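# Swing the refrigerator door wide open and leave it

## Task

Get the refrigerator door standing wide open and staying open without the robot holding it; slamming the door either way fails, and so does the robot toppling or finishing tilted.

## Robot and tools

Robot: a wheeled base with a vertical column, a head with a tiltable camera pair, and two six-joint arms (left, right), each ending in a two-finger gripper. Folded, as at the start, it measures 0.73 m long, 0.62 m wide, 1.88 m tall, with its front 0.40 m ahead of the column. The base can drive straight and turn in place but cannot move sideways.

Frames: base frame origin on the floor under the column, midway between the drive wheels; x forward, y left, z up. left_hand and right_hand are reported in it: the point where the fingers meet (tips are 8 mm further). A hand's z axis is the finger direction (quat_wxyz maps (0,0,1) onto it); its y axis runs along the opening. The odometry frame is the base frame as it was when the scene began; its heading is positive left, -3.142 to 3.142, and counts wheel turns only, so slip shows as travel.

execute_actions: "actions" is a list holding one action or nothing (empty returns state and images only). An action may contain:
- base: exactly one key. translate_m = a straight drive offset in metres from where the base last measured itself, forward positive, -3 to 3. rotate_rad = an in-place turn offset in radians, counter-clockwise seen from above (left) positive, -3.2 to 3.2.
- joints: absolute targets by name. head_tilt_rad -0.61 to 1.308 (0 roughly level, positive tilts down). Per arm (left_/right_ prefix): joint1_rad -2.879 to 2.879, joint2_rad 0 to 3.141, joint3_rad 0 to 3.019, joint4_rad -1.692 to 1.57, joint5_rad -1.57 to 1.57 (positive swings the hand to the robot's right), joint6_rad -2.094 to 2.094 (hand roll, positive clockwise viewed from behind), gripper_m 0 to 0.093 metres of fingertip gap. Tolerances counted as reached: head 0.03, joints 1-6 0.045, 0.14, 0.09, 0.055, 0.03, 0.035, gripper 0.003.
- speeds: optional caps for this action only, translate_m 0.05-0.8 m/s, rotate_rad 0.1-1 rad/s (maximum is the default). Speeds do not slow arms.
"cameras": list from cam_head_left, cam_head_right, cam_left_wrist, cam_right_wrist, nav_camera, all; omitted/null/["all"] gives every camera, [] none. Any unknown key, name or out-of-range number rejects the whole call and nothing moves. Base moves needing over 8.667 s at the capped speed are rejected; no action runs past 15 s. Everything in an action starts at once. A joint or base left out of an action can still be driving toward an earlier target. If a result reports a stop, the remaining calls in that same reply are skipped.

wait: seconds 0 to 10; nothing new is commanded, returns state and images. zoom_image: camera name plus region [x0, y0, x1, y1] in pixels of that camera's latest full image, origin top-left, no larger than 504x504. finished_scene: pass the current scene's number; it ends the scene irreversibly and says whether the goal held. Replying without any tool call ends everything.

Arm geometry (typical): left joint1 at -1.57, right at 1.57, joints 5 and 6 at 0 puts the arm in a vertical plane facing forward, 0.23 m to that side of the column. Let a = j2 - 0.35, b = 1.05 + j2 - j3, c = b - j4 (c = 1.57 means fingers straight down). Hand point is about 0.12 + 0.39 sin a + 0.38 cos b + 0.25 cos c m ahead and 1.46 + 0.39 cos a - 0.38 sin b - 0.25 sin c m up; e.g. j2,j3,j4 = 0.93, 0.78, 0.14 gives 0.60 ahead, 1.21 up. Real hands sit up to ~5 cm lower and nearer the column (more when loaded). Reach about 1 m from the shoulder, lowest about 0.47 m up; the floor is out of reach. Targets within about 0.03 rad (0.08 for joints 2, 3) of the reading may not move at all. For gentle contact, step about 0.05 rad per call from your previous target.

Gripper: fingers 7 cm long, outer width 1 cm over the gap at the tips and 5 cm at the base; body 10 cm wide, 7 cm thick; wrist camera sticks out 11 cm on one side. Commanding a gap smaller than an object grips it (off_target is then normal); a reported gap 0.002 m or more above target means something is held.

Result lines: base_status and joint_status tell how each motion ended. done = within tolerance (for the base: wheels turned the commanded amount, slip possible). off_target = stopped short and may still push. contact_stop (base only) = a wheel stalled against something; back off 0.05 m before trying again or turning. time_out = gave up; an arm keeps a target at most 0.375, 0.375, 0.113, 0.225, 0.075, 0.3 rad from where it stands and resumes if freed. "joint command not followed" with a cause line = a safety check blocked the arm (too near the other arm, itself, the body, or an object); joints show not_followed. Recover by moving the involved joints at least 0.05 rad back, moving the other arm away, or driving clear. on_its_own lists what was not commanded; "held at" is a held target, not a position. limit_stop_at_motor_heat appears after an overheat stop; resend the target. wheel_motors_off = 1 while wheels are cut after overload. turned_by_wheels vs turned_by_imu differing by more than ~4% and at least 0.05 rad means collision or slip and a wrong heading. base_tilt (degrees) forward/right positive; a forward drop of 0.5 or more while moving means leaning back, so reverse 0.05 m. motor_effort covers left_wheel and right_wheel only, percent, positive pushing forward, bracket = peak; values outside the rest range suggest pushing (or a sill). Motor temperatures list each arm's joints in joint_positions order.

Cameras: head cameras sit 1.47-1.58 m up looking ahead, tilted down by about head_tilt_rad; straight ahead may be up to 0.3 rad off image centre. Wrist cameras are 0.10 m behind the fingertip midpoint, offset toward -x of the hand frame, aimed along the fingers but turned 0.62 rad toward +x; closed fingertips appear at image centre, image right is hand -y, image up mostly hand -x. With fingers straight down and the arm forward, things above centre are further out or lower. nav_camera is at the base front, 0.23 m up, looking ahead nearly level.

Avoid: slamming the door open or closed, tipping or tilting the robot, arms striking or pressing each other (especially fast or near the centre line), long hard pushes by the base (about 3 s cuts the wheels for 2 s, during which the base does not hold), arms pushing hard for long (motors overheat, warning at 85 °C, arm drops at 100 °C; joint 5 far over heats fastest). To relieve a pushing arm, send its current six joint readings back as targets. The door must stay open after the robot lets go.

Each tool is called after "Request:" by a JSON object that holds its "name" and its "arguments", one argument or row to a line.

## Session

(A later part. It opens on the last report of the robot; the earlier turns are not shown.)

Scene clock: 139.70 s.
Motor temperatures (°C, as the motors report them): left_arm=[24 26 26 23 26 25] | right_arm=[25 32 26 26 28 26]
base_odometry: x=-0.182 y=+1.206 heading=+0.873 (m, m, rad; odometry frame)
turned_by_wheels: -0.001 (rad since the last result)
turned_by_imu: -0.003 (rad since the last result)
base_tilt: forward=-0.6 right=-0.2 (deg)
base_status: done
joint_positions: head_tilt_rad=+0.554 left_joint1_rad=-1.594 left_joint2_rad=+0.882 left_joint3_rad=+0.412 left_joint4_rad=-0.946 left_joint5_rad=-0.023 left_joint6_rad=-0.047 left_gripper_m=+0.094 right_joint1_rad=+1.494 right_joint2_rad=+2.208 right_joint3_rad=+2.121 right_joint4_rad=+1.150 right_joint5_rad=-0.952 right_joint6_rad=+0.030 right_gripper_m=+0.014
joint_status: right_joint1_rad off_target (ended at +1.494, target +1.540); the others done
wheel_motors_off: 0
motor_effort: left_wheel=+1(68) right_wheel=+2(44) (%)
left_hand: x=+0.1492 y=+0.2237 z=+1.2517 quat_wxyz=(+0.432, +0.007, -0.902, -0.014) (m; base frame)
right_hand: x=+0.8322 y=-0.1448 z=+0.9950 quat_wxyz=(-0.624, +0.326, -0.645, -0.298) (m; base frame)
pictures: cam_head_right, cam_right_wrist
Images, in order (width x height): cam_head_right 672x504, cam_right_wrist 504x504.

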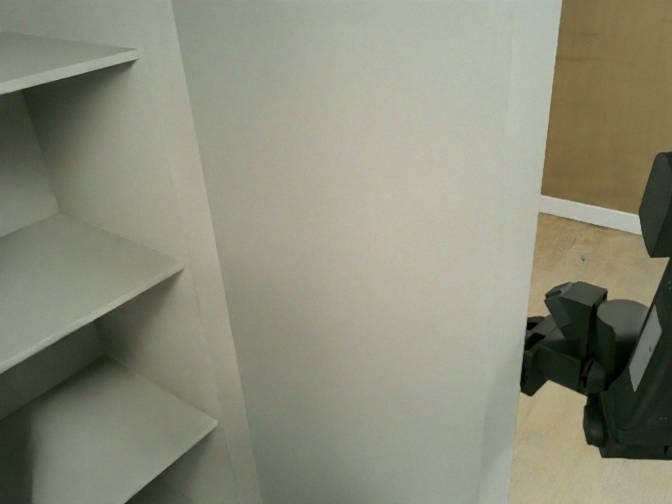

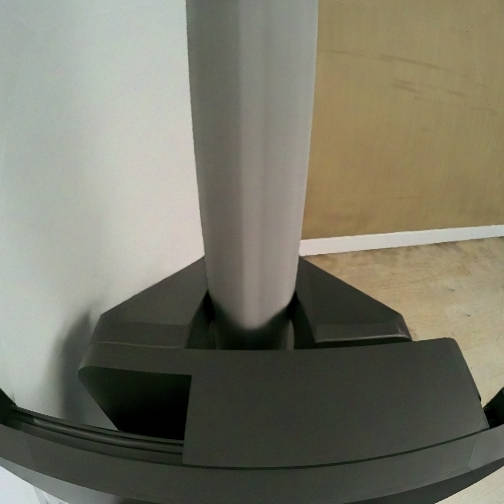

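About 80°. More.

Request:
{"name": "execute_actions", "arguments": {
  "actions": [
    {"base":{"translate_m":0.14},"speeds":{"translate_m":0.09},"joints":{"right_joint5_rad":-1.2,"right_joint1_rad":1.42,"right_joint6_rad":0.04}}
  ],
  "cameras": ["cam_head_right","cam_right_wrist"]
}}

Scene clock: 153.23 s.
Motor temperatures (°C, as the motors report them): left_arm=[24 26 26 23 26 25] | right_arm=[25 32 26 25 28 25]
base_odometry: x=-0.092 y=+1.313 heading=+0.872 (m, m, rad; odometry frame)
turned_by_wheels: -0.001 (rad since the last result)
turned_by_imu: -0.003 (rad since the last result)
base_tilt: forward=-0.6 right=-0.2 (deg)
base_status: done
joint_positions: head_tilt_rad=+0.554 left_joint1_rad=-1.594 left_joint2_rad=+0.882 left_joint3_rad=+0.411 left_joint4_rad=-0.946 left_joint5_rad=-0.023 left_joint6_rad=-0.047 left_gripper_m=+0.094 right_joint1_rad=+1.391 right_joint2_rad=+2.204 right_joint3_rad=+2.120 right_joint4_rad=+1.152 right_joint5_rad=-1.205 right_joint6_rad=+0.060 right_gripper_m=+0.014
joint_status: all done
wheel_motors_off: 0
motor_effort: left_wheel=-2(50) right_wheel=+1(54) (%)
left_hand: x=+0.1490 y=+0.2237 z=+1.2517 quat_wxyz=(+0.432, +0.007, -0.902, -0.014) (m; base frame)
right_hand: x=+0.7991 y=-0.2009 z=+0.9897 quat_wxyz=(-0.563, +0.404, -0.636, -0.341) (m; base frame)
pictures: cam_head_right, cam_right_wrist
Images, in order (width x height): cam_head_right 672x504, cam_right_wrist 504x504.

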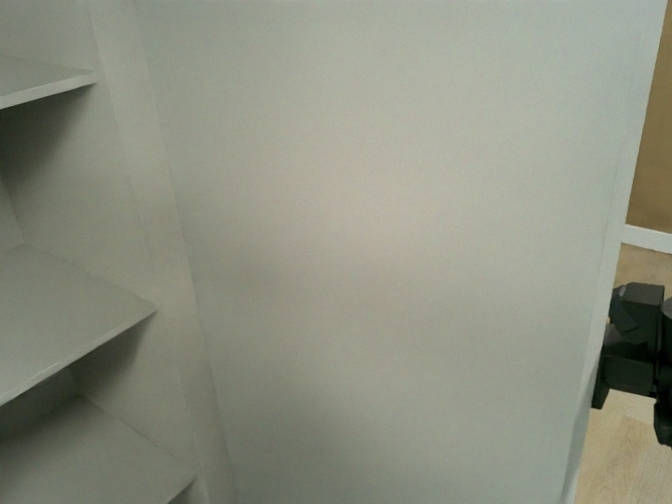

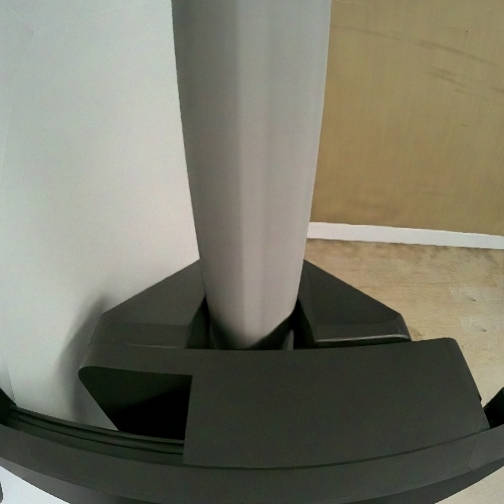

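Request:
{"name": "execute_actions", "arguments": {
  "actions": [
    {"base":{"rotate_rad":-0.17},"speeds":{"rotate_rad":0.2},"joints":{"right_gripper_m":0.038,"right_joint1_rad":1.39}}
  ],
  "cameras": ["cam_head_right","cam_right_wrist","nav_camera"]
}}

Scene clock: 169.23 s.
Motor temperatures (°C, as the motors report them): left_arm=[24 26 26 23 26 25] | right_arm=[25 32 26 25 28 25]
base_odometry: x=-0.092 y=+1.314 heading=+0.704 (m, m, rad; odometry frame)
turned_by_wheels: -0.169 (rad since the last result)
turned_by_imu: -0.168 (rad since the last result)
base_tilt: forward=-0.5 right=-0.3 (deg)
base_status: done
joint_positions: head_tilt_rad=+0.554 left_joint1_rad=-1.594 left_joint2_rad=+0.882 left_joint3_rad=+0.411 left_joint4_rad=-0.946 left_joint5_rad=-0.023 left_joint6_rad=-0.047 left_gripper_m=+0.094 right_joint1_rad=+1.391 right_joint2_rad=+2.204 right_joint3_rad=+2.120 right_joint4_rad=+1.152 right_joint5_rad=-1.203 right_joint6_rad=+0.047 right_gripper_m=+0.038
joint_status: all done
wheel_motors_off: 0
motor_effort: left_wheel=-1(58) right_wheel=-3(61) (%)
left_hand: x=+0.1490 y=+0.2237 z=+1.2517 quat_wxyz=(+0.432, +0.007, -0.902, -0.014) (m; base frame)
right_hand: x=+0.7993 y=-0.2016 z=+0.9897 quat_wxyz=(-0.565, +0.408, -0.633, -0.336) (m; base frame)
pictures: cam_head_right, cam_right_wrist, nav_camera
Images, in order (width x height): cam_head_right 672x504, cam_right_wrist 504x504, nav_camera 672x504.

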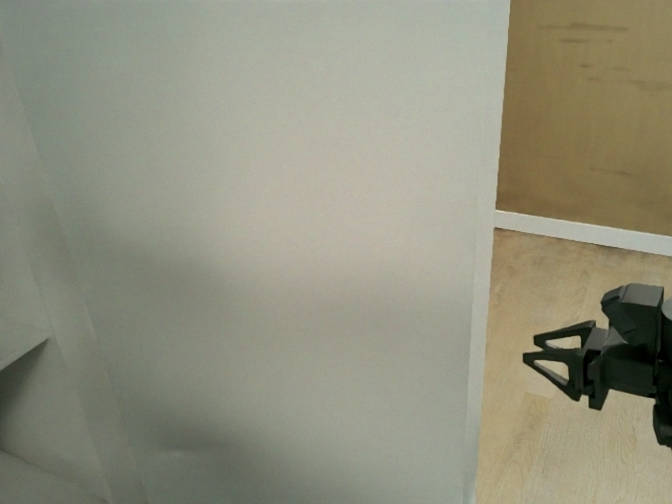

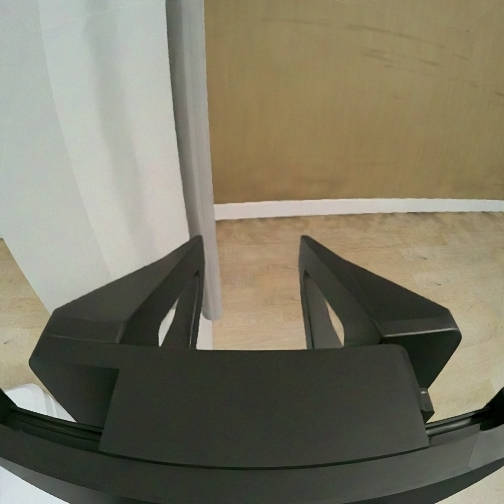

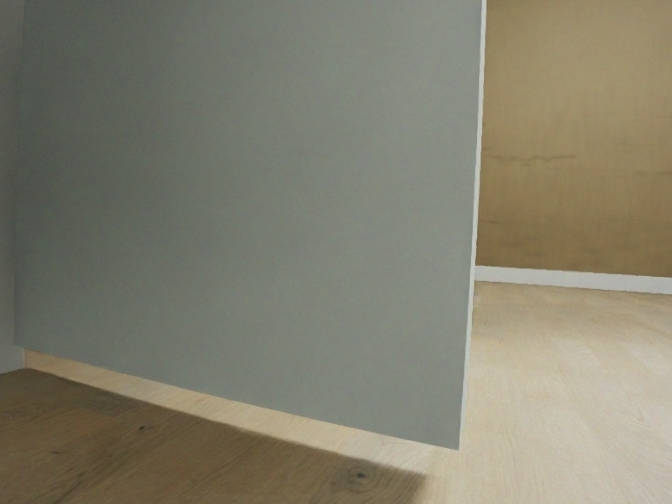

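Request:
{"name": "execute_actions", "arguments": {
  "actions": [],
  "cameras": ["nav_camera"]
}}

Scene clock: 173.53 s.
Motor temperatures (°C, as the motors report them): left_arm=[24 26 26 23 26 25] | right_arm=[25 33 27 25 28 25]
base_odometry: x=-0.092 y=+1.314 heading=+0.704 (m, m, rad; odometry frame)
turned_by_wheels: +0.000 (rad since the last result)
turned_by_imu: -0.001 (rad since the last result)
base_tilt: forward=-0.6 right=-0.2 (deg)
base_status: done
joint_positions: head_tilt_rad=+0.554 left_joint1_rad=-1.594 left_joint2_rad=+0.882 left_joint3_rad=+0.411 left_joint4_rad=-0.946 left_joint5_rad=-0.023 left_joint6_rad=-0.047 left_gripper_m=+0.094 right_joint1_rad=+1.391 right_joint2_rad=+2.204 right_joint3_rad=+2.120 right_joint4_rad=+1.152 right_joint5_rad=-1.203 right_joint6_rad=+0.047 right_gripper_m=+0.038
joint_status: all done
wheel_motors_off: 0
motor_effort: left_wheel=+1(58) right_wheel=-2(61) (%)
left_hand: x=+0.1490 y=+0.2237 z=+1.2517 quat_wxyz=(+0.432, +0.007, -0.902, -0.014) (m; base frame)
right_hand: x=+0.7993 y=-0.2016 z=+0.9897 quat_wxyz=(-0.565, +0.408, -0.633, -0.336) (m; base frame)
pictures: nav_camera
Images, in order (width x height): nav_camera 672x504.

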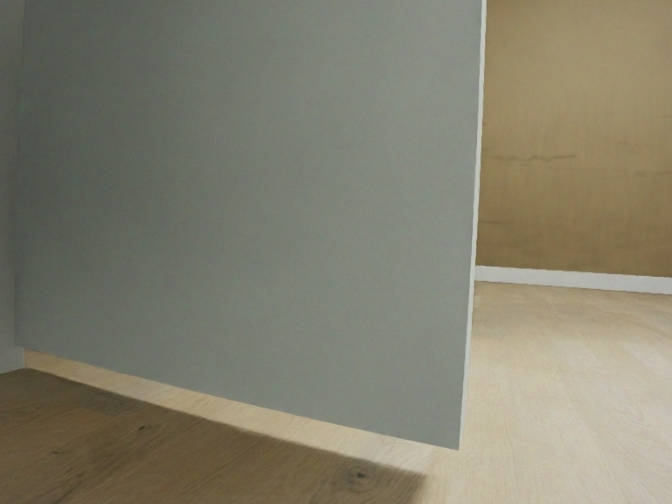

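Request:
{"name": "finished_scene", "arguments": {
  "scene": 2
}}

The scene is finished: the task was done.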